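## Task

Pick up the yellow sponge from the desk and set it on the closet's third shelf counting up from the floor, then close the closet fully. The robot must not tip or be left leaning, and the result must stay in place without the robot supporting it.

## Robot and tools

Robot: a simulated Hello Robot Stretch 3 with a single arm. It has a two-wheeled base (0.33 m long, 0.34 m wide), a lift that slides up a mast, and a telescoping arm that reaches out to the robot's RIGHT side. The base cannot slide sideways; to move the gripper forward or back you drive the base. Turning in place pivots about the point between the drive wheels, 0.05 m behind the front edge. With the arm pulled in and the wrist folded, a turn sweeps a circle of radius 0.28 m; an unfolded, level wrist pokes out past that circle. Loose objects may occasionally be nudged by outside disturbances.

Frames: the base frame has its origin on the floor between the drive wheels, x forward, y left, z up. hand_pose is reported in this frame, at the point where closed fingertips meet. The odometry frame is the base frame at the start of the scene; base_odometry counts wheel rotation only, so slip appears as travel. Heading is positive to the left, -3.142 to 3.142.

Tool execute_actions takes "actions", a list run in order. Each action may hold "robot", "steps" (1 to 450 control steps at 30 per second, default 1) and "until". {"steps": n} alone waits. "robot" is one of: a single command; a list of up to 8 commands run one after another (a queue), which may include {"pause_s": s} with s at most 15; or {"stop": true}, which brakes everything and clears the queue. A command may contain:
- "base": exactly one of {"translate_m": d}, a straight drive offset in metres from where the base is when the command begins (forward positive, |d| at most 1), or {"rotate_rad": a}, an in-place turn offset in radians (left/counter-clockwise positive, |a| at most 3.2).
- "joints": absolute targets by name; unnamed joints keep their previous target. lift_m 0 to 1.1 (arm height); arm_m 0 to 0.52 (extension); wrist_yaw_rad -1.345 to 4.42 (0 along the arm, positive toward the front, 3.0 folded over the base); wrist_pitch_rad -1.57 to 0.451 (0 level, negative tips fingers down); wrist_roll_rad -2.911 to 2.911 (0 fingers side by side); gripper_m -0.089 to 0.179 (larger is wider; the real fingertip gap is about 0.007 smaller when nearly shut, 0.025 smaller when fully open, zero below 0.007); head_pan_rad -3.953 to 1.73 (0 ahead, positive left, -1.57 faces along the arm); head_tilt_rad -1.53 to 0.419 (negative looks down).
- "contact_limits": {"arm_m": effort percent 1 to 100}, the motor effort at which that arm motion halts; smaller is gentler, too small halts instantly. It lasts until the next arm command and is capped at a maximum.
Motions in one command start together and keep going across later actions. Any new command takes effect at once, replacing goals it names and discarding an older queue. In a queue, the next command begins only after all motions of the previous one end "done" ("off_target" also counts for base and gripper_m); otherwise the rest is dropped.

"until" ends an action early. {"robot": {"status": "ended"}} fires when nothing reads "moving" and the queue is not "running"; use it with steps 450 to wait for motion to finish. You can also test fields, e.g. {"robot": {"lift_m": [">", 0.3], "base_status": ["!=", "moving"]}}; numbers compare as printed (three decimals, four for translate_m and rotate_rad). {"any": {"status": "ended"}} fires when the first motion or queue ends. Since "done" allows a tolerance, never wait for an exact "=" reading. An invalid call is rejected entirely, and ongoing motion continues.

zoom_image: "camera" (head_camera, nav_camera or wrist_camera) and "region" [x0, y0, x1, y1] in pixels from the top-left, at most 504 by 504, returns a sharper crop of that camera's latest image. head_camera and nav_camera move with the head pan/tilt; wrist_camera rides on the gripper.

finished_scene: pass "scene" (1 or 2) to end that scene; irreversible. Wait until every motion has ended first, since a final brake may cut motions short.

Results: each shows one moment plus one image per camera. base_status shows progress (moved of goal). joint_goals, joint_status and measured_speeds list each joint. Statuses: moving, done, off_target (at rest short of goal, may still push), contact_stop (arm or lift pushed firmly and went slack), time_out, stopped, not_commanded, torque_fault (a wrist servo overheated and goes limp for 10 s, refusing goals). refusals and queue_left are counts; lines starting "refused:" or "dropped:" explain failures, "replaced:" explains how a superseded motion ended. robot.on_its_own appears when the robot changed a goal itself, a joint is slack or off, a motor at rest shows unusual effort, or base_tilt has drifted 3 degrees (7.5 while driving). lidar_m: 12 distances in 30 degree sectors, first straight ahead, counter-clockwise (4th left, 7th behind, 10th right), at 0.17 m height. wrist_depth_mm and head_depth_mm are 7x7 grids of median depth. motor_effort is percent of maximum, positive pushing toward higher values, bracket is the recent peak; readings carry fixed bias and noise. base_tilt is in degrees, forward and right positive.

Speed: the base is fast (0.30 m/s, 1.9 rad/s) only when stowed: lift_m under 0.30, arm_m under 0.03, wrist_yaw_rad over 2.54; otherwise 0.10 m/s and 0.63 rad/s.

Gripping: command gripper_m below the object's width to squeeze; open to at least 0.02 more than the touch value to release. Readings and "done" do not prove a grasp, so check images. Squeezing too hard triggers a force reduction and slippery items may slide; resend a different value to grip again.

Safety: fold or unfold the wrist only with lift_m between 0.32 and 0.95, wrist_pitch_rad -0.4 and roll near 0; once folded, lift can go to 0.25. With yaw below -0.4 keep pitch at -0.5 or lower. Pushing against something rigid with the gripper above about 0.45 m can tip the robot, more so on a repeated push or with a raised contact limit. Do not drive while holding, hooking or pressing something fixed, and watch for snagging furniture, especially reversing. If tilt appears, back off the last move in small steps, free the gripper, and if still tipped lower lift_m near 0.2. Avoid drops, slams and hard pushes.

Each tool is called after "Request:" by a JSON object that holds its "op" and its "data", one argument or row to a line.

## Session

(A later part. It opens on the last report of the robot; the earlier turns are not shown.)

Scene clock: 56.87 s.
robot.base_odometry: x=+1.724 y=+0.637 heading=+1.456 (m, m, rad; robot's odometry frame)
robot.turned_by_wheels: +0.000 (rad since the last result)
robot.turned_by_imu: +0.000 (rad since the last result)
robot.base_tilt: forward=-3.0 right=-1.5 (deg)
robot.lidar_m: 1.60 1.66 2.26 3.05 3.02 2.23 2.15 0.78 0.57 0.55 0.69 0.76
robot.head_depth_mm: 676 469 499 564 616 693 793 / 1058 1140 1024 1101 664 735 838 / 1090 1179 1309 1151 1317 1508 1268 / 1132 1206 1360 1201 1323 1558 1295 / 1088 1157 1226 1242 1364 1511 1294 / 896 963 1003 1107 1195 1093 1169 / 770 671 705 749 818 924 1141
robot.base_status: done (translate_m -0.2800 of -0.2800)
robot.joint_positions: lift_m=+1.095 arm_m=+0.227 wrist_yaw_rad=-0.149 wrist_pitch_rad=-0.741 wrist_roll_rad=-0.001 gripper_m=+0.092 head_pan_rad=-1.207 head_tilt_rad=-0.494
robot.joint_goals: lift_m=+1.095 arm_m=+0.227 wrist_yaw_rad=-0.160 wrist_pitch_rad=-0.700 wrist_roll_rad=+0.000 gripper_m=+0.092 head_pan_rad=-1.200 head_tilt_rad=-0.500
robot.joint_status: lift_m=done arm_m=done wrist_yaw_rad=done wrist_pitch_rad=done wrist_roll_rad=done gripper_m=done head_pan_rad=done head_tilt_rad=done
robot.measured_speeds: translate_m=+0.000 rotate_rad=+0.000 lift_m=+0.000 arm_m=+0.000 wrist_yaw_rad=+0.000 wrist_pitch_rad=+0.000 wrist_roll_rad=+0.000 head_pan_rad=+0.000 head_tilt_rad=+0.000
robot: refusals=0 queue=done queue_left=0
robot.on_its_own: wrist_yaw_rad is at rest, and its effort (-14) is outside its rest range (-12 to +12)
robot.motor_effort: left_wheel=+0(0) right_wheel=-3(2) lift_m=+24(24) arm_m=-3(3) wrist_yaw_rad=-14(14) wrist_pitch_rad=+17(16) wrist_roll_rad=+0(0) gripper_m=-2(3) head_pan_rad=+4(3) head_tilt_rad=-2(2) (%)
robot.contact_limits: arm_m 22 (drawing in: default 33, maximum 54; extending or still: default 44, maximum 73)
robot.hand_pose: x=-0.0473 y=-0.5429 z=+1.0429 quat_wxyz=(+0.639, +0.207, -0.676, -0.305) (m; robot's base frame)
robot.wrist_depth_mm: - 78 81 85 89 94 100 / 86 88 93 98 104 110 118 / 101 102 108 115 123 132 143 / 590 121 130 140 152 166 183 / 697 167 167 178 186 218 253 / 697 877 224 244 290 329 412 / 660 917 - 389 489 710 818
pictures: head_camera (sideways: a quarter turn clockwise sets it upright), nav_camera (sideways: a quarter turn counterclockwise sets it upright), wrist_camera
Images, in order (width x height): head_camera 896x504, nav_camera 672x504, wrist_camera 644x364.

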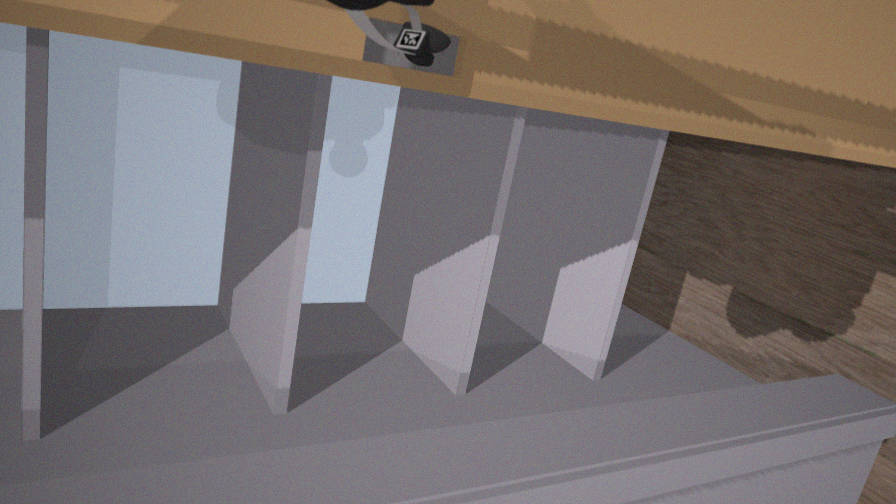

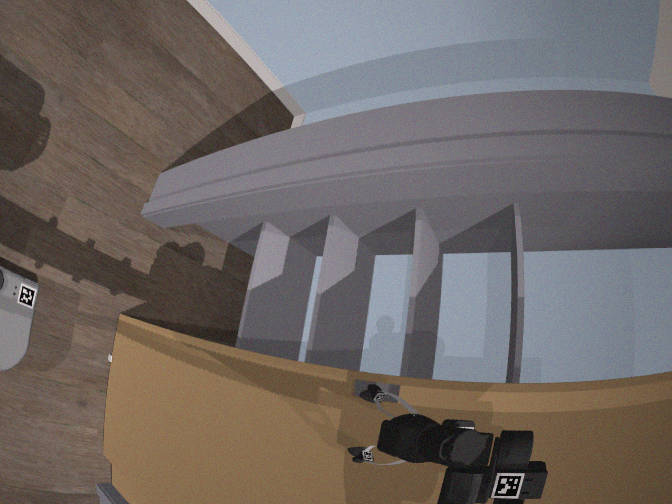

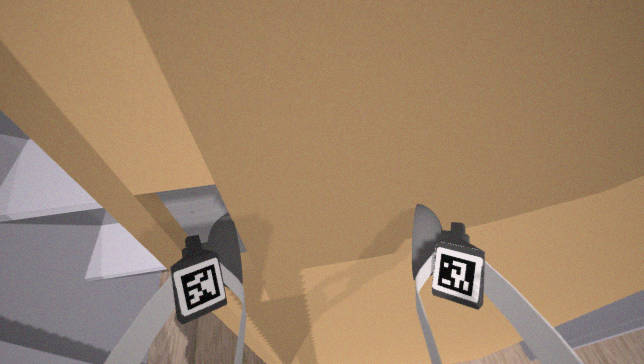

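Request:
{"op": "execute_actions", "data": {
  "actions": [
    {"robot":{"base":{"translate_m":0.004}},"steps":30,"until":{"robot":{"status":"ended"}}},
    {"robot":{"joints":{"arm_m":0.0,"head_pan_rad":0.0,"head_tilt_rad":-0.35}},"steps":60,"until":{"robot":{"arm_m":["<",0.17]}}},
    {"robot":{"joints":{"arm_m":0.0,"lift_m":0.28,"wrist_pitch_rad":-0.4,"wrist_yaw_rad":0.6,"gripper_m":0.06}},"steps":90,"until":{"robot":{"lift_m":["<",0.97],"arm_m":["<",0.03]}}},
    {"robot":{"joints":{"wrist_yaw_rad":2.8},"base":{"rotate_rad":1.77}},"steps":200,"until":{"robot":{"base_status":["!=","moving"]}}}
  ]
}}

Scene clock: 73.53 s.
robot.base_odometry: x=+1.725 y=+0.641 heading=-3.058 (m, m, rad; robot's odometry frame)
robot.turned_by_wheels: +1.770 (rad since the last result)
robot.turned_by_imu: +1.794 (rad since the last result)
robot.base_tilt: forward=-3.1 right=-1.5 (deg)
robot.lidar_m: 3.06 2.58 2.17 2.16 0.65 0.55 0.55 0.69 1.60 1.59 1.80 2.95
robot.head_depth_mm: 2937 3136 3371 3368 2316 1769 1430 / 2981 3163 3409 3369 2319 1765 1428 / 3018 3238 3471 3343 2312 1771 1423 / 3069 3292 3432 3235 2313 1763 1417 / 3115 3329 3581 3323 2306 1751 1423 / 3177 3433 3738 3322 2281 1747 1415 / 3231 3494 3664 3241 2293 1748 1419
robot.base_status: done (rotate_rad +1.7699 of +1.7700)
robot.joint_positions: lift_m=+0.556 arm_m=+0.000 wrist_yaw_rad=+2.797 wrist_pitch_rad=-0.422 wrist_roll_rad=-0.001 gripper_m=+0.060 head_pan_rad=-0.007 head_tilt_rad=-0.359
robot.joint_goals: lift_m=+0.280 arm_m=+0.000 wrist_yaw_rad=+2.800 wrist_pitch_rad=-0.400 wrist_roll_rad=+0.000 gripper_m=+0.060 head_pan_rad=+0.000 head_tilt_rad=-0.350
robot.joint_status: lift_m=moving arm_m=moving wrist_yaw_rad=moving wrist_pitch_rad=moving wrist_roll_rad=done gripper_m=done head_pan_rad=done head_tilt_rad=done
robot.measured_speeds: translate_m=+0.000 rotate_rad=+0.000 lift_m=-0.110 arm_m=+0.000 wrist_yaw_rad=+0.000 wrist_pitch_rad=+0.000 wrist_roll_rad=+0.000 head_pan_rad=+0.000 head_tilt_rad=+0.000
robot: refusals=0 queue=running queue_left=0
robot.motor_effort: left_wheel=-4(10) right_wheel=+3(9) lift_m=+21(24) arm_m=-6(6) wrist_yaw_rad=+3(11) wrist_pitch_rad=+9(17) wrist_roll_rad=+0(0) gripper_m=+0(80) head_pan_rad=+3(48) head_tilt_rad=+3(12) (%)
robot.hand_pose: x=+0.0545 y=+0.0654 z=+0.5678 quat_wxyz=(+0.265, +0.706, +0.027, +0.656) (m; robot's base frame)
robot.wrist_depth_mm: - - - - - - - / - - - - - - - / - - - - - - - / - - - - - - - / 673 - - 956 - 947 924 / 686 - 812 804 766 778 773 / 666 679 689 685 686 681 680
pictures: head_camera (sideways: a quarter turn clockwise sets it upright), nav_camera (sideways: a quarter turn counterclockwise sets it upright), wrist_camera
Images, in order (width x height): head_camera 896x504, nav_camera 672x504, wrist_camera 644x364.

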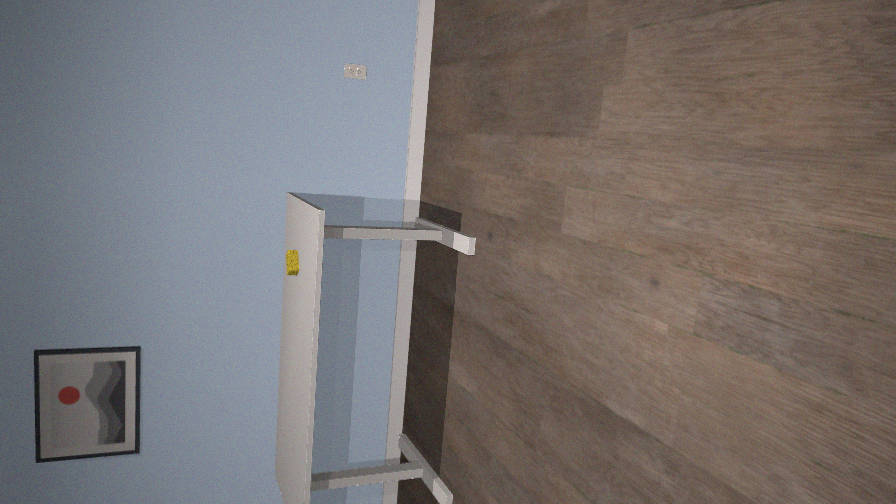

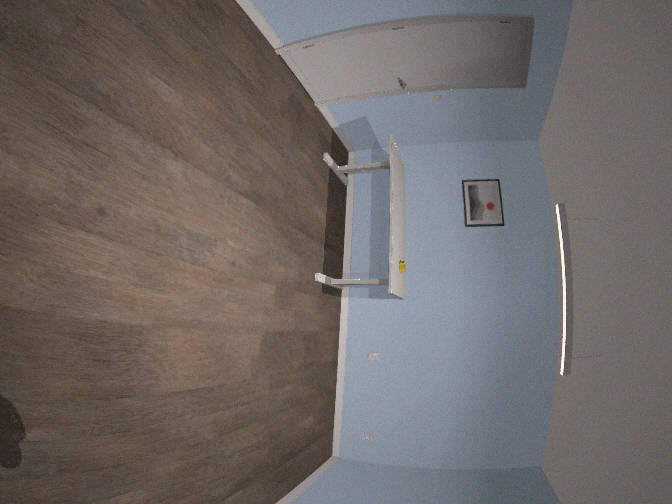

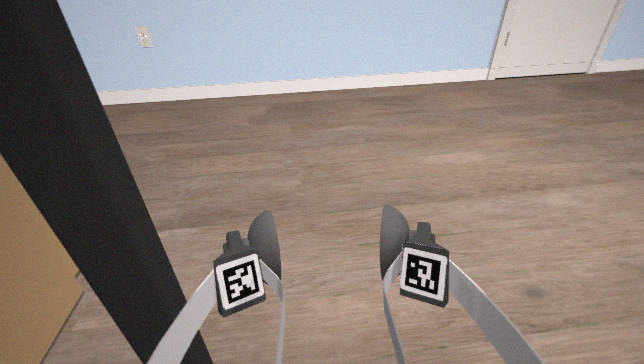

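Request:
{"op": "execute_actions", "data": {
  "actions": [
    {"steps":100,"until":{"robot":{"lift_m":["<",0.295]}}},
    {"robot":{"base":{"translate_m":1.0},"joints":{"head_tilt_rad":-0.5}},"steps":200,"until":{"robot":{"translate_m":[">",0.7]}}},
    {"robot":{"base":{"translate_m":1.0}},"steps":200,"until":{"robot":{"base_status":["!=","moving"]}}}
  ]
}}

Scene clock: 83.47 s.
robot.base_odometry: x=+0.030 y=+0.498 heading=-3.058 (m, m, rad; robot's odometry frame)
robot.turned_by_wheels: +0.000 (rad since the last result)
robot.turned_by_imu: -0.001 (rad since the last result)
robot.base_tilt: forward=-3.1 right=-1.5 (deg)
robot.lidar_m: 1.38 1.89 1.78 1.77 2.03 2.22 2.21 2.33 1.96 1.96 2.17 1.82
robot.head_depth_mm: 1500 1627 1780 1975 1944 1561 1305 / 1518 1651 1777 2001 1921 1564 1301 / 1551 1675 1671 1308 1862 1549 1294 / 1574 1719 1654 1313 1923 1546 1293 / 1600 1748 1644 2149 1917 1542 1296 / 1630 1793 1633 2204 1926 1538 1288 / 1652 1814 1619 2241 1899 1541 1290
robot.base_status: done (translate_m +1.0000 of +1.0000)
robot.joint_positions: lift_m=+0.280 arm_m=+0.000 wrist_yaw_rad=+2.797 wrist_pitch_rad=-0.421 wrist_roll_rad=-0.001 gripper_m=+0.060 head_pan_rad=-0.007 head_tilt_rad=-0.495
robot.joint_goals: lift_m=+0.280 arm_m=+0.000 wrist_yaw_rad=+2.800 wrist_pitch_rad=-0.400 wrist_roll_rad=+0.000 gripper_m=+0.060 head_pan_rad=+0.000 head_tilt_rad=-0.500
robot.joint_status: lift_m=done arm_m=done wrist_yaw_rad=done wrist_pitch_rad=done wrist_roll_rad=done gripper_m=done head_pan_rad=done head_tilt_rad=done
robot.measured_speeds: translate_m=+0.000 rotate_rad=+0.000 lift_m=+0.000 arm_m=+0.000 wrist_yaw_rad=+0.000 wrist_pitch_rad=+0.000 wrist_roll_rad=+0.000 head_pan_rad=+0.000 head_tilt_rad=+0.000
robot: refusals=0 queue=done queue_left=0
robot.motor_effort: left_wheel=-4(10) right_wheel=+2(11) lift_m=+21(19) arm_m=-6(6) wrist_yaw_rad=+3(7) wrist_pitch_rad=+8(5) wrist_roll_rad=+0(0) gripper_m=+0(0) head_pan_rad=+3(3) head_tilt_rad=-1(12) (%)
robot.hand_pose: x=+0.0543 y=+0.0656 z=+0.2922 quat_wxyz=(+0.264, +0.706, +0.027, +0.657) (m; robot's base frame)
robot.wrist_depth_mm: - - - - - - - / - - - - - - - / - - - 943 950 934 918 / - 745 730 719 715 700 701 / 586 605 607 576 595 570 562 / 492 - - 486 466 481 476 / 440 - - 418 415 412 409
pictures: head_camera (sideways: a quarter turn clockwise sets it upright), nav_camera (sideways: a quarter turn counterclockwise sets it upright), wrist_camera
Images, in order (width x height): head_camera 896x504, nav_camera 672x504, wrist_camera 644x364.

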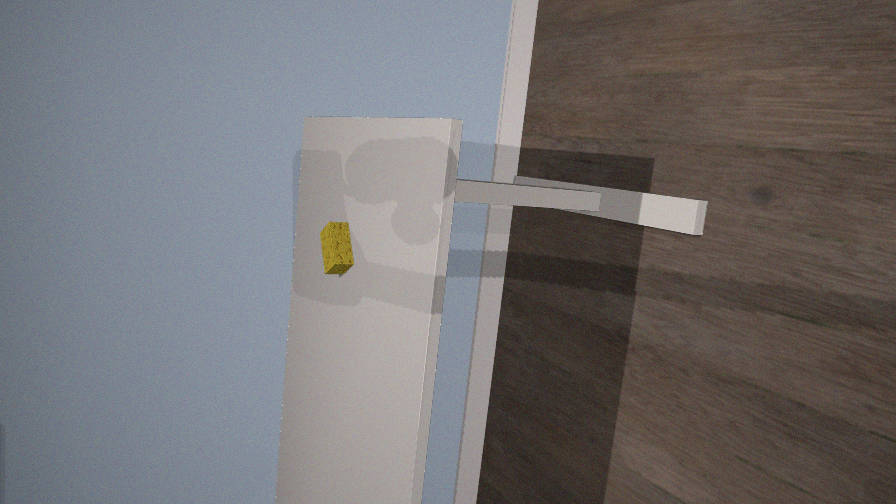

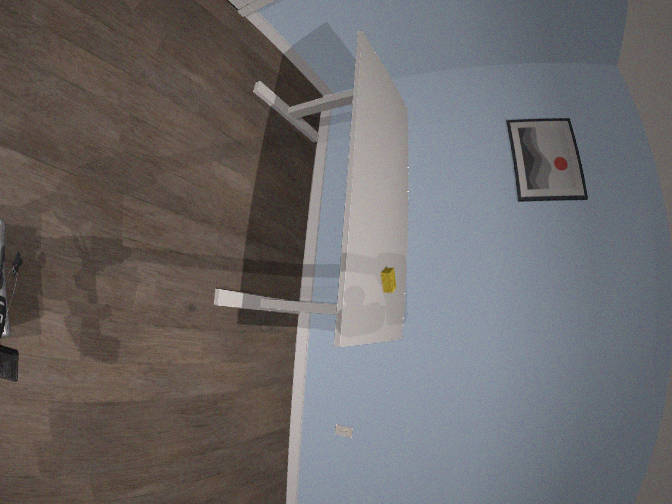

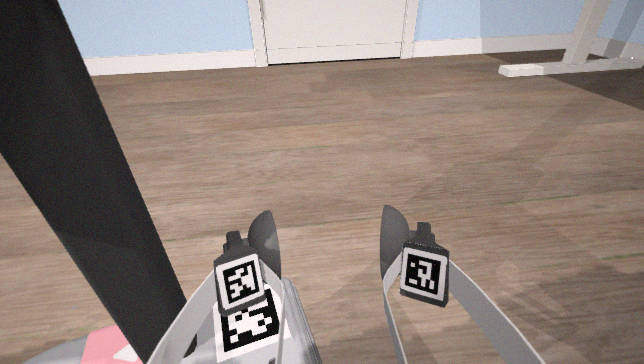

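Request:
{"op": "zoom_image", "data": {
  "camera": "head_camera",
  "region": [270, 100, 490, 320]
}}

Region (270, 100, 490, 320) of head_camera's 896x504 image, scaled by 2.291, with more detail than that image has.

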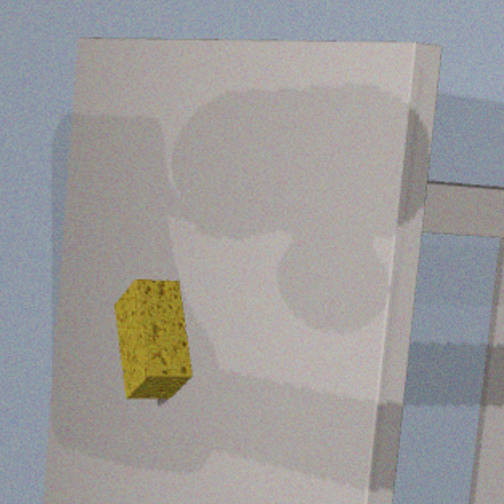

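Request:
{"op": "execute_actions", "data": {
  "actions": [
    {"robot":{"base":{"translate_m":0.68}},"steps":200,"until":{"robot":{"translate_m":[">",0.56]}}},
    {"robot":{"joints":{"lift_m":0.85,"head_pan_rad":-1.5,"head_tilt_rad":-0.75}},"steps":100,"until":{"robot":{"base_status":["!=","moving"]}}},
    {"robot":{"base":{"rotate_rad":1.366}},"steps":100,"until":{"robot":{"lift_m":[">",0.34]}}},
    {"robot":{"joints":{"wrist_yaw_rad":1.3,"gripper_m":0.175}},"steps":200,"until":{"robot":{"lift_m":[">",0.78],"base_status":["!=","moving"]}}},
    {"robot":{"joints":{"wrist_yaw_rad":0.47,"arm_m":0.25}},"steps":200,"until":{"robot":{"status":"ended"}}}
  ]
}}

Scene clock: 106.73 s.
robot.base_odometry: x=-0.647 y=+0.441 heading=-1.692 (m, m, rad; robot's odometry frame)
robot.turned_by_wheels: +1.366 (rad since the last result)
robot.turned_by_imu: +1.385 (rad since the last result)
robot.base_tilt: forward=-3.1 right=-1.5 (deg)
robot.lidar_m: 1.63 1.70 2.39 2.86 2.92 2.17 2.10 1.60 1.19 0.71 1.20 1.37
robot.head_depth_mm: 981 1113 1225 - 672 1307 1172 / 990 1123 - 769 678 1309 1168 / 996 1132 1107 761 675 1324 1157 / 1001 1141 1061 763 674 1315 1155 / 1009 1133 982 779 672 1318 1158 / 1020 1140 986 791 682 1314 1153 / 1032 1152 975 790 682 1306 1151
robot.base_status: done (rotate_rad +1.3659 of +1.3660)
robot.joint_positions: lift_m=+0.850 arm_m=+0.250 wrist_yaw_rad=+0.472 wrist_pitch_rad=-0.420 wrist_roll_rad=-0.001 gripper_m=+0.175 head_pan_rad=-1.493 head_tilt_rad=-0.741
robot.joint_goals: lift_m=+0.850 arm_m=+0.250 wrist_yaw_rad=+0.470 wrist_pitch_rad=-0.400 wrist_roll_rad=+0.000 gripper_m=+0.175 head_pan_rad=-1.500 head_tilt_rad=-0.750
robot.joint_status: lift_m=done arm_m=done wrist_yaw_rad=done wrist_pitch_rad=done wrist_roll_rad=done gripper_m=done head_pan_rad=done head_tilt_rad=done
robot.measured_speeds: translate_m=+0.000 rotate_rad=+0.000 lift_m=+0.000 arm_m=+0.000 wrist_yaw_rad=+0.000 wrist_pitch_rad=+0.000 wrist_roll_rad=+0.000 head_pan_rad=+0.000 head_tilt_rad=+0.000
robot: refusals=0 queue=done queue_left=0
robot.motor_effort: left_wheel=-4(11) right_wheel=+3(12) lift_m=+26(28) arm_m=+6(6) wrist_yaw_rad=-3(4) wrist_pitch_rad=+8(8) wrist_roll_rad=+0(0) gripper_m=+0(83) head_pan_rad=-3(49) head_tilt_rad=-3(16) (%)
robot.hand_pose: x=+0.0804 y=-0.5942 z=+0.8620 quat_wxyz=(+0.707, +0.305, -0.637, +0.018) (m; robot's base frame)
robot.wrist_depth_mm: - 912 775 670 586 524 474 / - 948 833 728 634 561 502 / 647 631 619 614 600 574 523 / 477 474 468 463 457 451 441 / 381 390 374 368 337 364 358 / 317 313 312 309 305 302 308 / 271 262 266 265 263 261 252
pictures: head_camera (sideways: a quarter turn clockwise sets it upright), nav_camera (sideways: a quarter turn counterclockwise sets it upright), wrist_camera
Images, in order (width x height): head_camera 896x504, nav_camera 672x504, wrist_camera 644x364.

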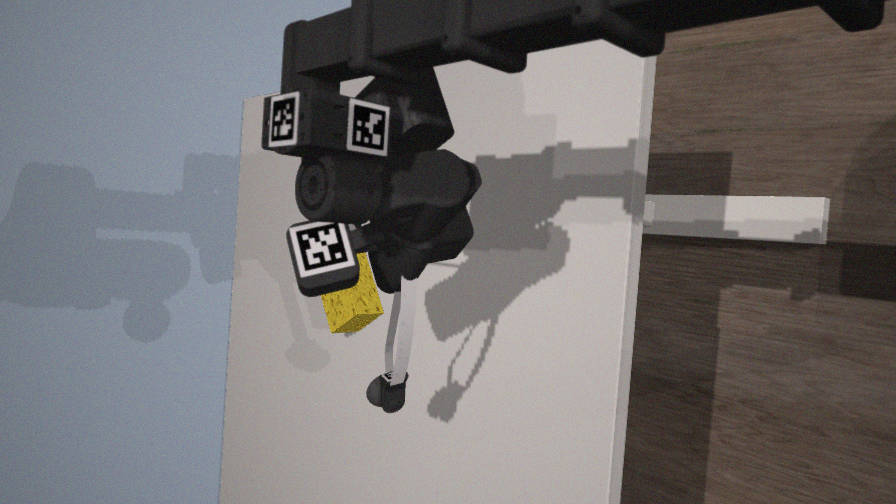

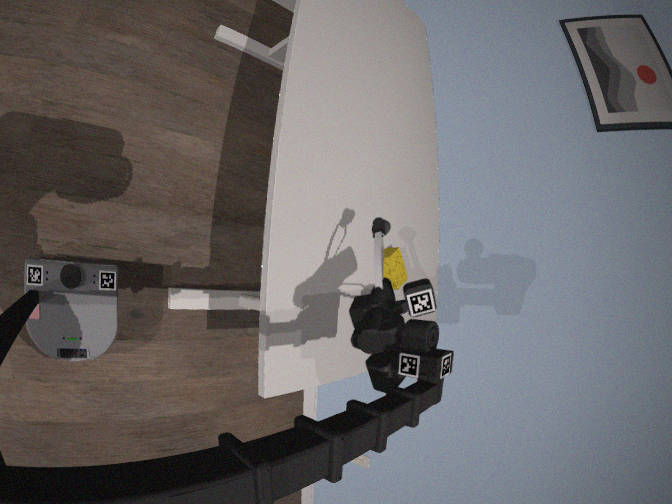

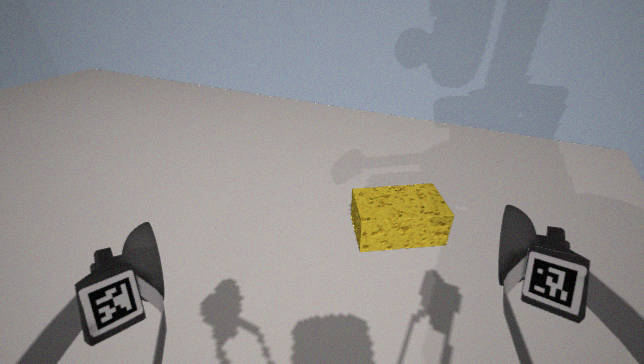

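Request:
{"op": "zoom_image", "data": {
  "camera": "wrist_camera",
  "region": [320, 160, 480, 280]
}}

Region (320, 160, 480, 280) of wrist_camera's 644x364 image, scaled by 3.150; it fills the top 378 rows of this view, and the rest is white.

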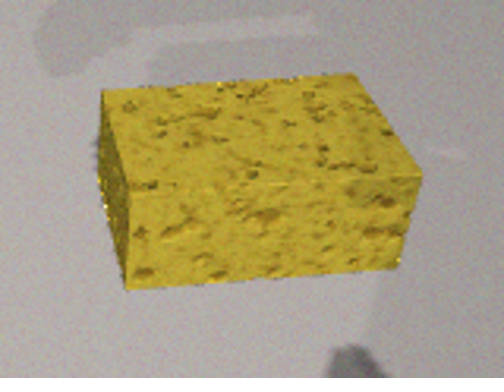

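Request:
{"op": "execute_actions", "data": {
  "actions": [
    {"robot":{"base":{"translate_m":-0.014},"joints":{"wrist_yaw_rad":0.56,"arm_m":0.45,"lift_m":0.805,"head_pan_rad":-1.4,"head_tilt_rad":-0.62}},"steps":200,"until":{"robot":{"status":"ended"}}}
  ]
}}

Scene clock: 114.70 s.
robot.base_odometry: x=-0.646 y=+0.455 heading=-1.692 (m, m, rad; robot's odometry frame)
robot.turned_by_wheels: +0.000 (rad since the last result)
robot.turned_by_imu: +0.000 (rad since the last result)
robot.base_tilt: forward=-3.1 right=-1.3 (deg)
robot.lidar_m: 1.64 1.72 2.41 2.86 2.89 2.15 2.08 1.60 1.19 0.71 1.20 1.37
robot.head_depth_mm: 945 1046 1145 - 729 627 1213 / 959 1068 1152 897 747 641 1213 / 972 1083 1177 877 745 642 1186 / 984 1101 1180 892 744 651 1208 / 1003 1122 1205 918 741 666 1208 / 1022 1145 1196 913 738 667 1203 / 1035 1162 1189 907 736 1306 1198
robot.base_status: done (translate_m -0.0140 of -0.0140)
robot.joint_positions: lift_m=+0.805 arm_m=+0.450 wrist_yaw_rad=+0.558 wrist_pitch_rad=-0.420 wrist_roll_rad=-0.001 gripper_m=+0.175 head_pan_rad=-1.407 head_tilt_rad=-0.626
robot.joint_goals: lift_m=+0.805 arm_m=+0.450 wrist_yaw_rad=+0.560 wrist_pitch_rad=-0.400 wrist_roll_rad=+0.000 gripper_m=+0.175 head_pan_rad=-1.400 head_tilt_rad=-0.620
robot.joint_status: lift_m=done arm_m=done wrist_yaw_rad=done wrist_pitch_rad=done wrist_roll_rad=done gripper_m=done head_pan_rad=done head_tilt_rad=done
robot.measured_speeds: translate_m=+0.000 rotate_rad=+0.000 lift_m=+0.000 arm_m=+0.000 wrist_yaw_rad=+0.000 wrist_pitch_rad=+0.000 wrist_roll_rad=+0.000 head_pan_rad=+0.000 head_tilt_rad=+0.000
robot: refusals=0 queue=done queue_left=0
robot.motor_effort: left_wheel=-4(11) right_wheel=+2(2) lift_m=+20(25) arm_m=+6(5) wrist_yaw_rad=+3(1) wrist_pitch_rad=+8(8) wrist_roll_rad=+0(0) gripper_m=+1(0) head_pan_rad=+4(15) head_tilt_rad=+3(12) (%)
robot.hand_pose: x=+0.0971 y=-0.7848 z=+0.8173 quat_wxyz=(+0.706, +0.332, -0.624, +0.048) (m; robot's base frame)
robot.wrist_depth_mm: - 753 603 501 430 378 332 / 831 760 652 551 466 401 351 / 536 522 516 506 474 429 375 / 400 392 387 381 377 372 367 / 316 325 309 307 301 300 296 / 263 259 257 202 244 249 255 / - 216 208 172 182 215 208
pictures: head_camera (sideways: a quarter turn clockwise sets it upright), nav_camera (sideways: a quarter turn counterclockwise sets it upright), wrist_camera
Images, in order (width x height): head_camera 896x504, nav_camera 672x504, wrist_camera 644x364.

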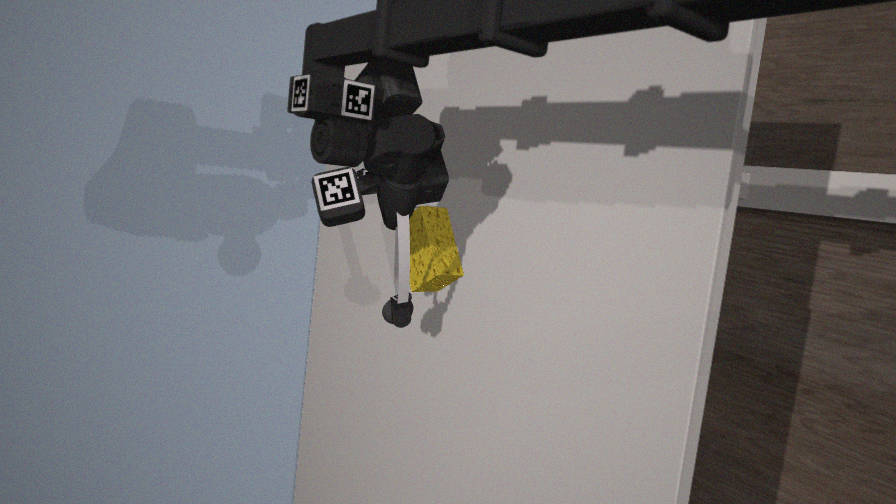

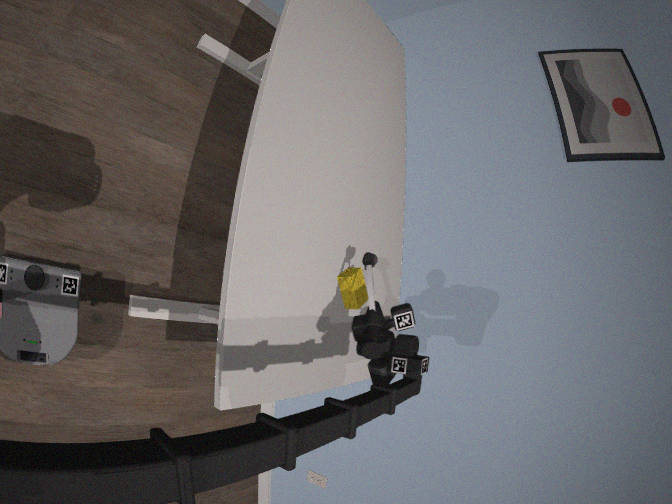

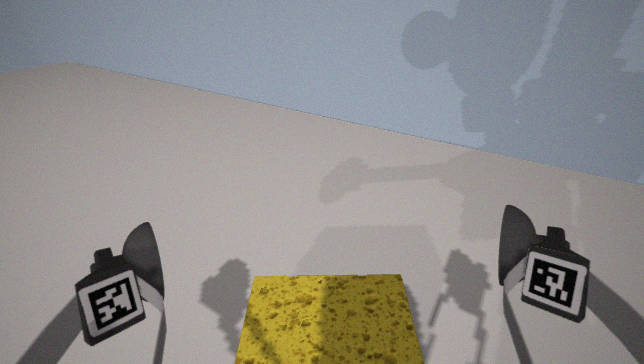

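Request:
{"op": "execute_actions", "data": {
  "actions": [
    {"robot":{"joints":{"lift_m":0.741}},"steps":100,"until":{"robot":{"status":"ended"}}}
  ]
}}

Scene clock: 118.37 s.
robot.base_odometry: x=-0.646 y=+0.455 heading=-1.692 (m, m, rad; robot's odometry frame)
robot.turned_by_wheels: +0.000 (rad since the last result)
robot.turned_by_imu: +0.000 (rad since the last result)
robot.base_tilt: forward=-3.1 right=-1.5 (deg)
robot.lidar_m: 1.64 1.72 2.42 2.86 2.90 2.15 2.08 1.60 1.19 0.71 1.20 1.37
robot.head_depth_mm: 941 1052 1166 1308 - - 1203 / 960 1065 1170 853 746 640 1216 / 973 1084 1170 - 747 640 1188 / 990 1105 1181 886 744 653 1207 / 1003 1119 1197 913 740 666 1204 / 1021 1147 1196 912 738 666 1201 / 1033 1165 1187 909 736 1305 1197
robot.base_status: done (translate_m -0.0140 of -0.0140)
robot.joint_positions: lift_m=+0.741 arm_m=+0.450 wrist_yaw_rad=+0.558 wrist_pitch_rad=-0.420 wrist_roll_rad=-0.001 gripper_m=+0.175 head_pan_rad=-1.407 head_tilt_rad=-0.626
robot.joint_goals: lift_m=+0.741 arm_m=+0.450 wrist_yaw_rad=+0.560 wrist_pitch_rad=-0.400 wrist_roll_rad=+0.000 gripper_m=+0.175 head_pan_rad=-1.400 head_tilt_rad=-0.620
robot.joint_status: lift_m=done arm_m=done wrist_yaw_rad=done wrist_pitch_rad=done wrist_roll_rad=done gripper_m=done head_pan_rad=done head_tilt_rad=done
robot.measured_speeds: translate_m=+0.000 rotate_rad=+0.000 lift_m=+0.000 arm_m=+0.000 wrist_yaw_rad=+0.000 wrist_pitch_rad=+0.000 wrist_roll_rad=+0.000 head_pan_rad=+0.000 head_tilt_rad=+0.000
robot: refusals=0 queue=done queue_left=0
robot.motor_effort: left_wheel=-4(4) right_wheel=+2(2) lift_m=+21(20) arm_m=+6(6) wrist_yaw_rad=+3(3) wrist_pitch_rad=+8(8) wrist_roll_rad=+0(0) gripper_m=+0(1) head_pan_rad=+3(3) head_tilt_rad=+2(2) (%)
robot.hand_pose: x=+0.0971 y=-0.7848 z=+0.7533 quat_wxyz=(+0.706, +0.332, -0.624, +0.048) (m; robot's base frame)
robot.wrist_depth_mm: - 754 598 502 427 376 334 / 582 570 555 501 455 400 355 / 377 371 366 360 350 344 341 / 279 275 273 268 265 261 258 / 221 227 165 151 157 211 208 / 187 182 131 128 128 176 180 / - 152 146 141 144 151 147
pictures: head_camera (sideways: a quarter turn clockwise sets it upright), nav_camera (sideways: a quarter turn counterclockwise sets it upright), wrist_camera
Images, in order (width x height): head_camera 896x504, nav_camera 672x504, wrist_camera 644x364.

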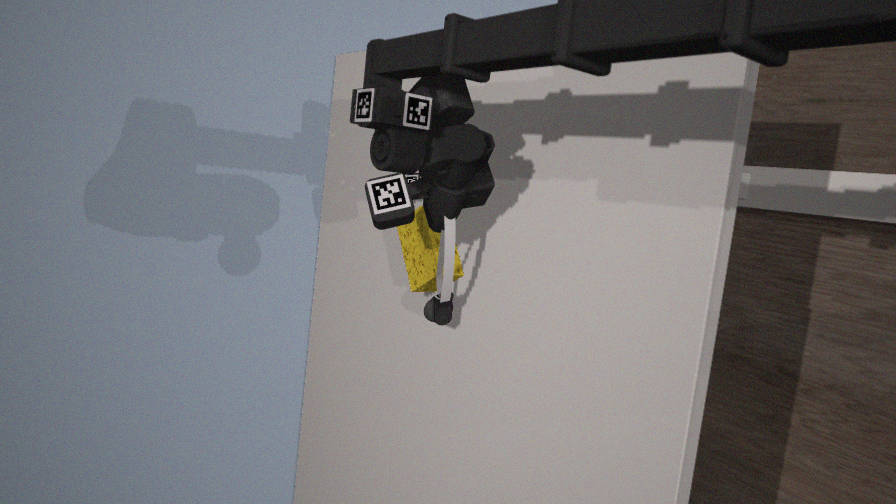

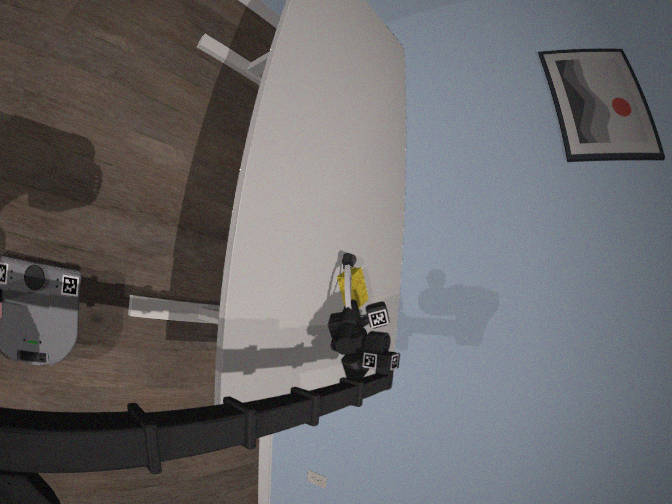

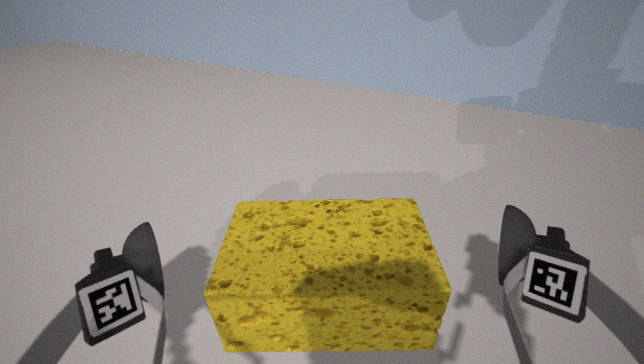

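Request:
{"op": "zoom_image", "data": {
  "camera": "head_camera",
  "region": [360, 170, 520, 340]
}}

Region (360, 170, 520, 340) of head_camera's 896x504 image, scaled by 2.965, with more detail than that image has; it fills the left 474 columns of this view, and the rest is white.

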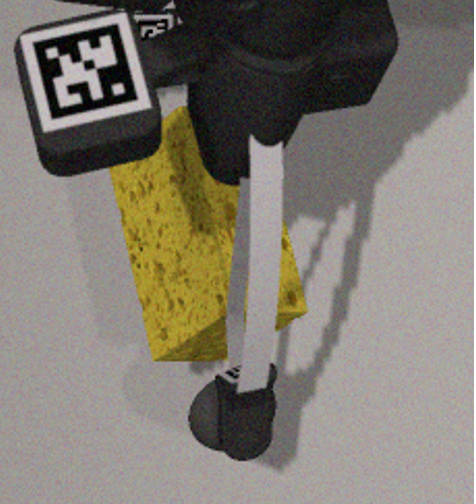

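Request:
{"op": "execute_actions", "data": {
  "actions": [
    {"robot":{"joints":{"lift_m":0.735,"gripper_m":0.13}},"steps":60,"until":{"robot":{"status":"ended"}}},
    {"robot":{"joints":{"gripper_m":0.07}},"steps":60,"until":{"robot":{"status":"ended"}}}
  ]
}}

Scene clock: 122.43 s.
robot.base_odometry: x=-0.646 y=+0.455 heading=-1.692 (m, m, rad; robot's odometry frame)
robot.turned_by_wheels: +0.000 (rad since the last result)
robot.turned_by_imu: +0.000 (rad since the last result)
robot.base_tilt: forward=-3.2 right=-1.4 (deg)
robot.lidar_m: 1.64 1.72 2.43 2.85 2.90 2.15 2.09 1.61 1.19 0.71 1.20 1.37
robot.head_depth_mm: 944 1047 1169 1308 - - 1192 / 957 1069 1170 - 750 642 1216 / 974 1087 1166 - 747 640 1190 / 985 1102 1179 890 743 652 1214 / 1003 1125 1200 913 740 668 1208 / 1021 1143 1195 915 737 666 1205 / 1032 1169 1195 914 735 1305 1203
robot.base_status: done (translate_m -0.0140 of -0.0140)
robot.joint_positions: lift_m=+0.735 arm_m=+0.450 wrist_yaw_rad=+0.558 wrist_pitch_rad=-0.419 wrist_roll_rad=-0.001 gripper_m=+0.071 head_pan_rad=-1.407 head_tilt_rad=-0.626
robot.joint_goals: lift_m=+0.735 arm_m=+0.450 wrist_yaw_rad=+0.560 wrist_pitch_rad=-0.400 wrist_roll_rad=+0.000 gripper_m=+0.070 head_pan_rad=-1.400 head_tilt_rad=-0.620
robot.joint_status: lift_m=done arm_m=done wrist_yaw_rad=done wrist_pitch_rad=done wrist_roll_rad=done gripper_m=done head_pan_rad=done head_tilt_rad=done
robot.measured_speeds: translate_m=+0.000 rotate_rad=+0.000 lift_m=+0.000 arm_m=+0.000 wrist_yaw_rad=+0.000 wrist_pitch_rad=+0.000 wrist_roll_rad=+0.000 head_pan_rad=+0.000 head_tilt_rad=+0.000
robot: refusals=0 queue=done queue_left=0
robot.motor_effort: left_wheel=-5(4) right_wheel=+2(2) lift_m=+21(19) arm_m=+6(6) wrist_yaw_rad=+3(3) wrist_pitch_rad=+8(8) wrist_roll_rad=+0(0) gripper_m=-15(89) head_pan_rad=+4(3) head_tilt_rad=+2(2) (%)
robot.hand_pose: x=+0.0972 y=-0.7850 z=+0.7476 quat_wxyz=(+0.706, +0.332, -0.624, +0.049) (m; robot's base frame)
robot.wrist_depth_mm: 954 756 604 501 429 375 334 / 566 551 530 506 450 398 355 / 363 357 353 346 339 333 328 / 269 265 262 259 255 251 248 / 213 211 147 143 142 210 200 / 177 179 132 130 128 - 168 / 151 150 147 144 143 145 144
pictures: head_camera (sideways: a quarter turn clockwise sets it upright), nav_camera (sideways: a quarter turn counterclockwise sets it upright), wrist_camera
Images, in order (width x height): head_camera 896x504, nav_camera 672x504, wrist_camera 644x364.

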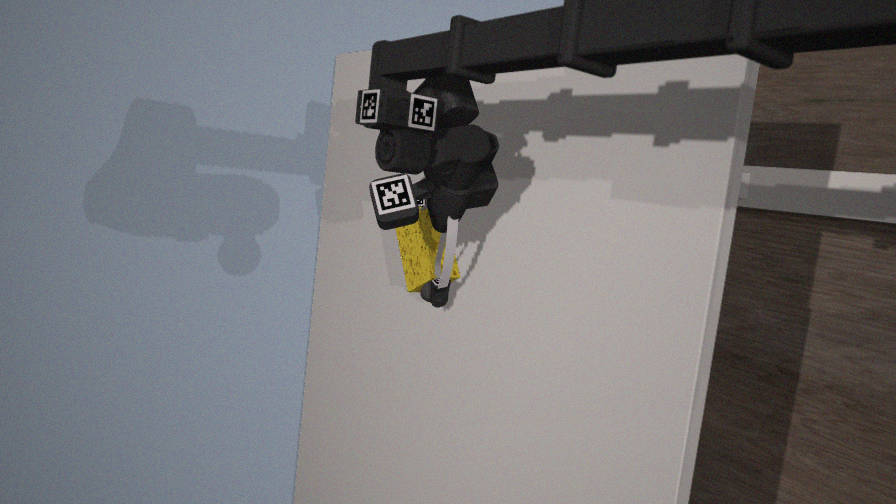

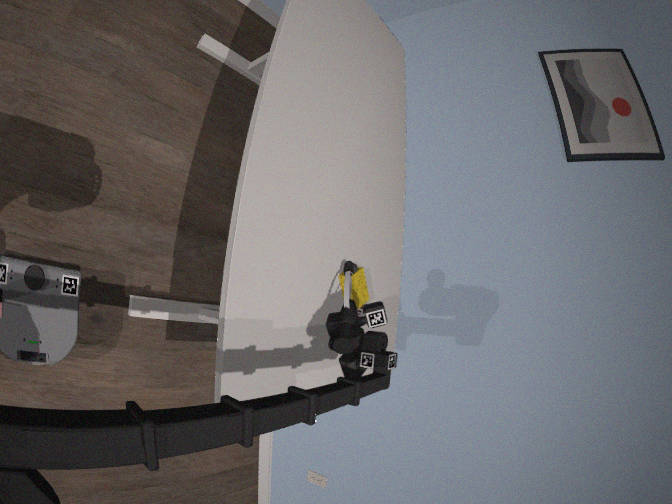

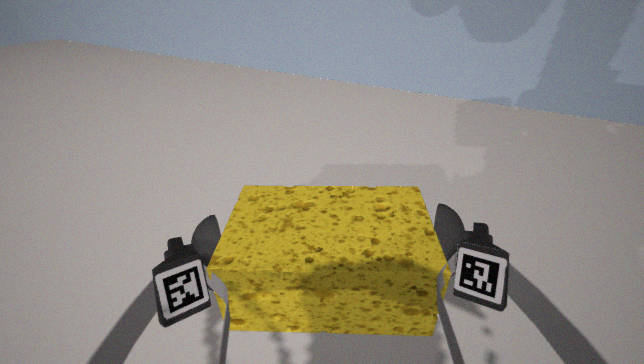

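Request:
{"op": "execute_actions", "data": {
  "actions": [
    {"robot":{"joints":{"lift_m":0.79}},"steps":60,"until":{"robot":{"lift_m":[">",0.765]}}},
    {"robot":{"joints":{"arm_m":0.0}},"steps":40}
  ]
}}

Scene clock: 124.97 s.
robot.base_odometry: x=-0.646 y=+0.455 heading=-1.692 (m, m, rad; robot's odometry frame)
robot.turned_by_wheels: +0.000 (rad since the last result)
robot.turned_by_imu: +0.000 (rad since the last result)
robot.base_tilt: forward=-3.1 right=-1.5 (deg)
robot.lidar_m: 1.64 1.72 2.42 2.85 2.90 2.15 2.08 1.60 1.19 0.71 1.20 1.37
robot.head_depth_mm: 946 1051 1174 - 762 626 1194 / 961 1062 1167 - 749 641 1214 / 975 1087 1165 - 726 640 1193 / 986 1103 1175 810 743 654 1207 / 1005 1123 1201 913 741 668 1209 / 1019 1142 1197 911 739 666 1198 / 1036 1163 1194 909 735 1309 1201
robot.base_status: done (translate_m -0.0140 of -0.0140)
robot.joint_positions: lift_m=+0.790 arm_m=+0.332 wrist_yaw_rad=+0.558 wrist_pitch_rad=-0.419 wrist_roll_rad=-0.001 gripper_m=+0.071 head_pan_rad=-1.407 head_tilt_rad=-0.626
robot.joint_goals: lift_m=+0.790 arm_m=+0.000 wrist_yaw_rad=+0.560 wrist_pitch_rad=-0.400 wrist_roll_rad=+0.000 gripper_m=+0.070 head_pan_rad=-1.400 head_tilt_rad=-0.620
robot.joint_status: lift_m=moving arm_m=moving wrist_yaw_rad=done wrist_pitch_rad=done wrist_roll_rad=done gripper_m=done head_pan_rad=done head_tilt_rad=done
robot.measured_speeds: translate_m=+0.000 rotate_rad=+0.000 lift_m=+0.000 arm_m=-0.140 wrist_yaw_rad=+0.000 wrist_pitch_rad=+0.000 wrist_roll_rad=+0.000 head_pan_rad=+0.000 head_tilt_rad=+0.000
robot: refusals=0 queue=running queue_left=0
robot.motor_effort: left_wheel=-5(4) right_wheel=+3(2) lift_m=+27(28) arm_m=-6(8) wrist_yaw_rad=+2(3) wrist_pitch_rad=+7(8) wrist_roll_rad=+0(0) gripper_m=-14(14) head_pan_rad=+3(3) head_tilt_rad=+2(2) (%)
robot.hand_pose: x=+0.0973 y=-0.6675 z=+0.8023 quat_wxyz=(+0.706, +0.332, -0.624, +0.049) (m; robot's base frame)
robot.wrist_depth_mm: - 943 747 620 528 469 416 / 777 755 730 655 572 497 440 / 500 494 483 475 463 458 441 / 370 364 361 355 353 348 342 / 295 292 147 143 142 290 277 / 244 247 132 130 128 - 232 / 208 207 199 192 192 200 199
pictures: head_camera (sideways: a quarter turn clockwise sets it upright), nav_camera (sideways: a quarter turn counterclockwise sets it upright), wrist_camera
Images, in order (width x height): head_camera 896x504, nav_camera 672x504, wrist_camera 644x364.

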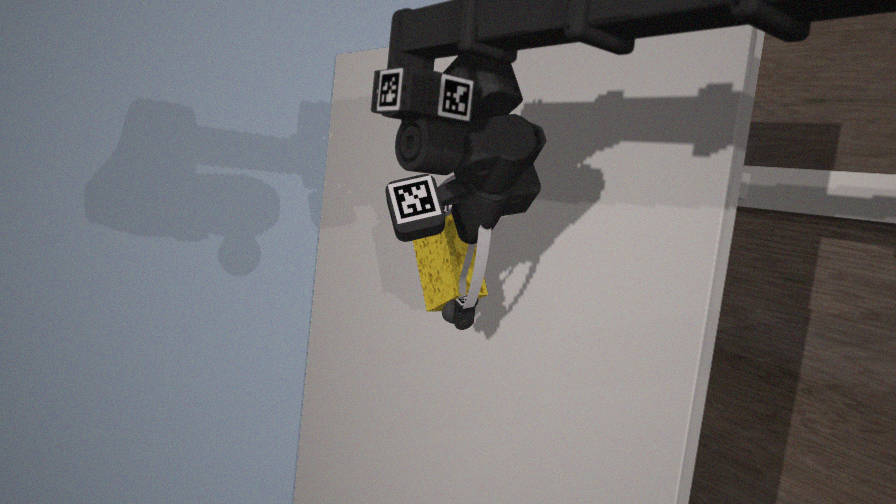

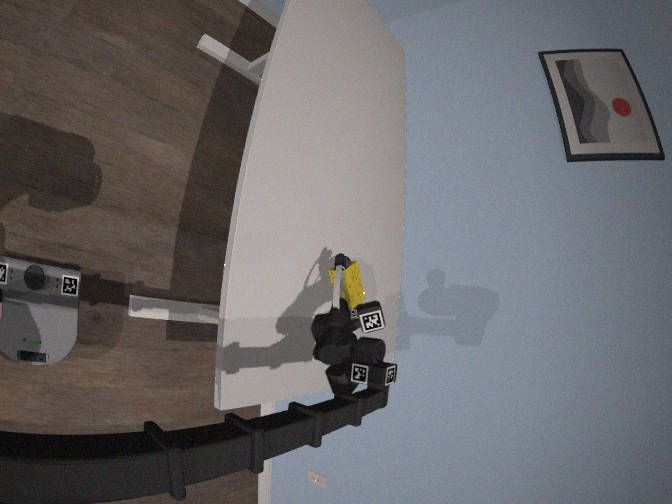

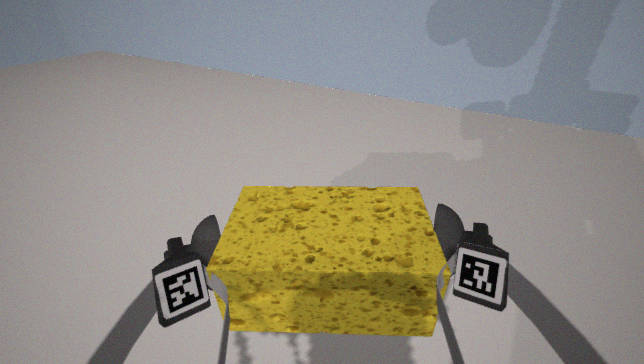

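Request:
{"op": "execute_actions", "data": {
  "actions": [
    {"robot":{"joints":{"wrist_yaw_rad":2.6,"head_pan_rad":0.0,"head_tilt_rad":-0.4}},"steps":100,"until":{"robot":{"arm_m":["<",0.03],"wrist_yaw_rad":[">",1.2]}}},
    {"robot":{"joints":{"lift_m":0.285},"base":{"rotate_rad":1.837}},"steps":250,"until":{"robot":{"base_status":["!=","moving"],"lift_m":["<",0.296]}}},
    {"robot":{"base":{"translate_m":1.0}},"steps":200,"until":{"robot":{"translate_m":[">",0.7]}}},
    {"robot":{"base":{"translate_m":1.0}},"steps":200,"until":{"robot":{"translate_m":[">",0.6]}}}
  ]
}}

Scene clock: 137.17 s.
robot.base_odometry: x=+0.648 y=+0.644 heading=+0.145 (m, m, rad; robot's odometry frame)
robot.turned_by_wheels: +1.837 (rad since the last result)
robot.turned_by_imu: +1.861 (rad since the last result)
robot.base_tilt: forward=-3.2 right=-0.4 (deg)
robot.lidar_m: 1.64 1.92 1.69 1.70 2.01 2.40 1.98 2.31 2.06 2.06 2.43 1.63
robot.head_depth_mm: 1325 1431 1537 1663 1818 1690 1379 / 1397 1490 1592 1725 1883 1681 1372 / 2006 2166 2327 2568 2072 1685 1373 / 1998 2166 2297 2447 2147 1682 1373 / 1458 1577 1715 1872 2007 1675 1363 / 2153 2344 2589 2774 2137 1657 1367 / 2241 2454 2697 2809 2122 1662 1363
robot.base_status: moving (translate_m +0.6064 of +1.0000)
robot.joint_positions: lift_m=+0.285 arm_m=+0.000 wrist_yaw_rad=+2.597 wrist_pitch_rad=-0.419 wrist_roll_rad=-0.001 gripper_m=+0.071 head_pan_rad=-0.007 head_tilt_rad=-0.408
robot.joint_goals: lift_m=+0.285 arm_m=+0.000 wrist_yaw_rad=+2.600 wrist_pitch_rad=-0.400 wrist_roll_rad=+0.000 gripper_m=+0.070 head_pan_rad=+0.000 head_tilt_rad=-0.400
robot.joint_status: lift_m=done arm_m=done wrist_yaw_rad=done wrist_pitch_rad=done wrist_roll_rad=done gripper_m=done head_pan_rad=done head_tilt_rad=done
robot.measured_speeds: translate_m=+0.293 rotate_rad=+0.000 lift_m=+0.000 arm_m=+0.000 wrist_yaw_rad=+0.000 wrist_pitch_rad=+0.000 wrist_roll_rad=+0.000 head_pan_rad=+0.000 head_tilt_rad=+0.000
robot: refusals=0 queue=running queue_left=0
robot.motor_effort: left_wheel=+0(10) right_wheel=+4(10) lift_m=+21(26) arm_m=-6(8) wrist_yaw_rad=+3(9) wrist_pitch_rad=+8(7) wrist_roll_rad=+0(0) gripper_m=-14(15) head_pan_rad=+3(49) head_tilt_rad=+3(16) (%)
robot.hand_pose: x=+0.0949 y=+0.0464 z=+0.2976 quat_wxyz=(+0.328, +0.705, -0.044, +0.627) (m; robot's base frame)
robot.wrist_depth_mm: - - - - - - - / - - - - - - - / - - - - 968 945 934 / 754 761 742 728 716 708 705 / 603 605 147 143 142 599 576 / 515 511 132 130 128 - 479 / - - 149 399 397 414 413
pictures: head_camera (sideways: a quarter turn clockwise sets it upright), nav_camera (sideways: a quarter turn counterclockwise sets it upright), wrist_camera
Images, in order (width x height): head_camera 896x504, nav_camera 672x504, wrist_camera 644x364.

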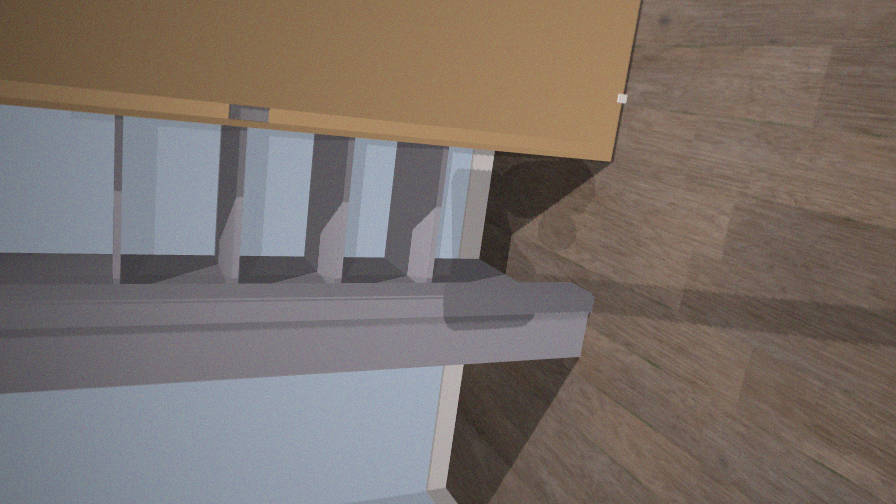

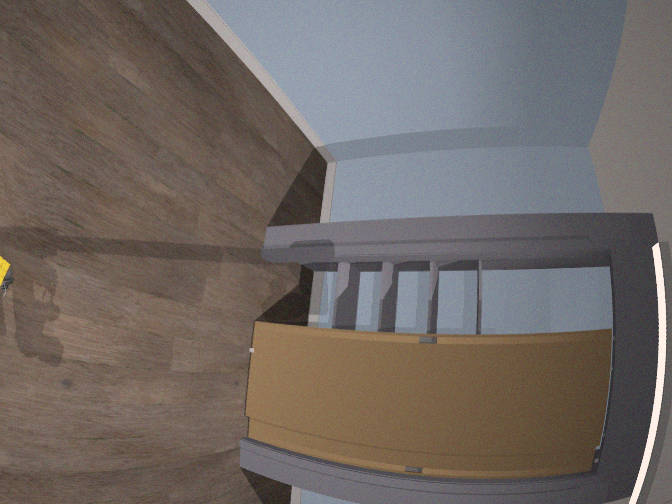

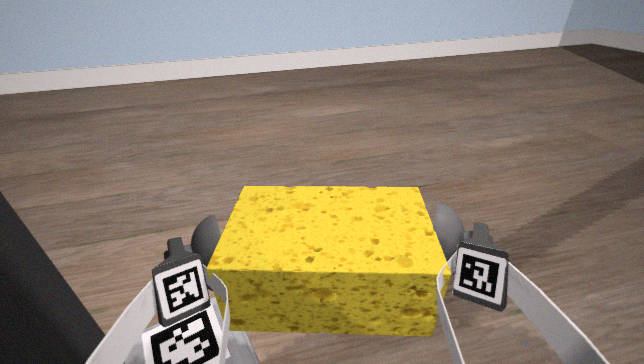

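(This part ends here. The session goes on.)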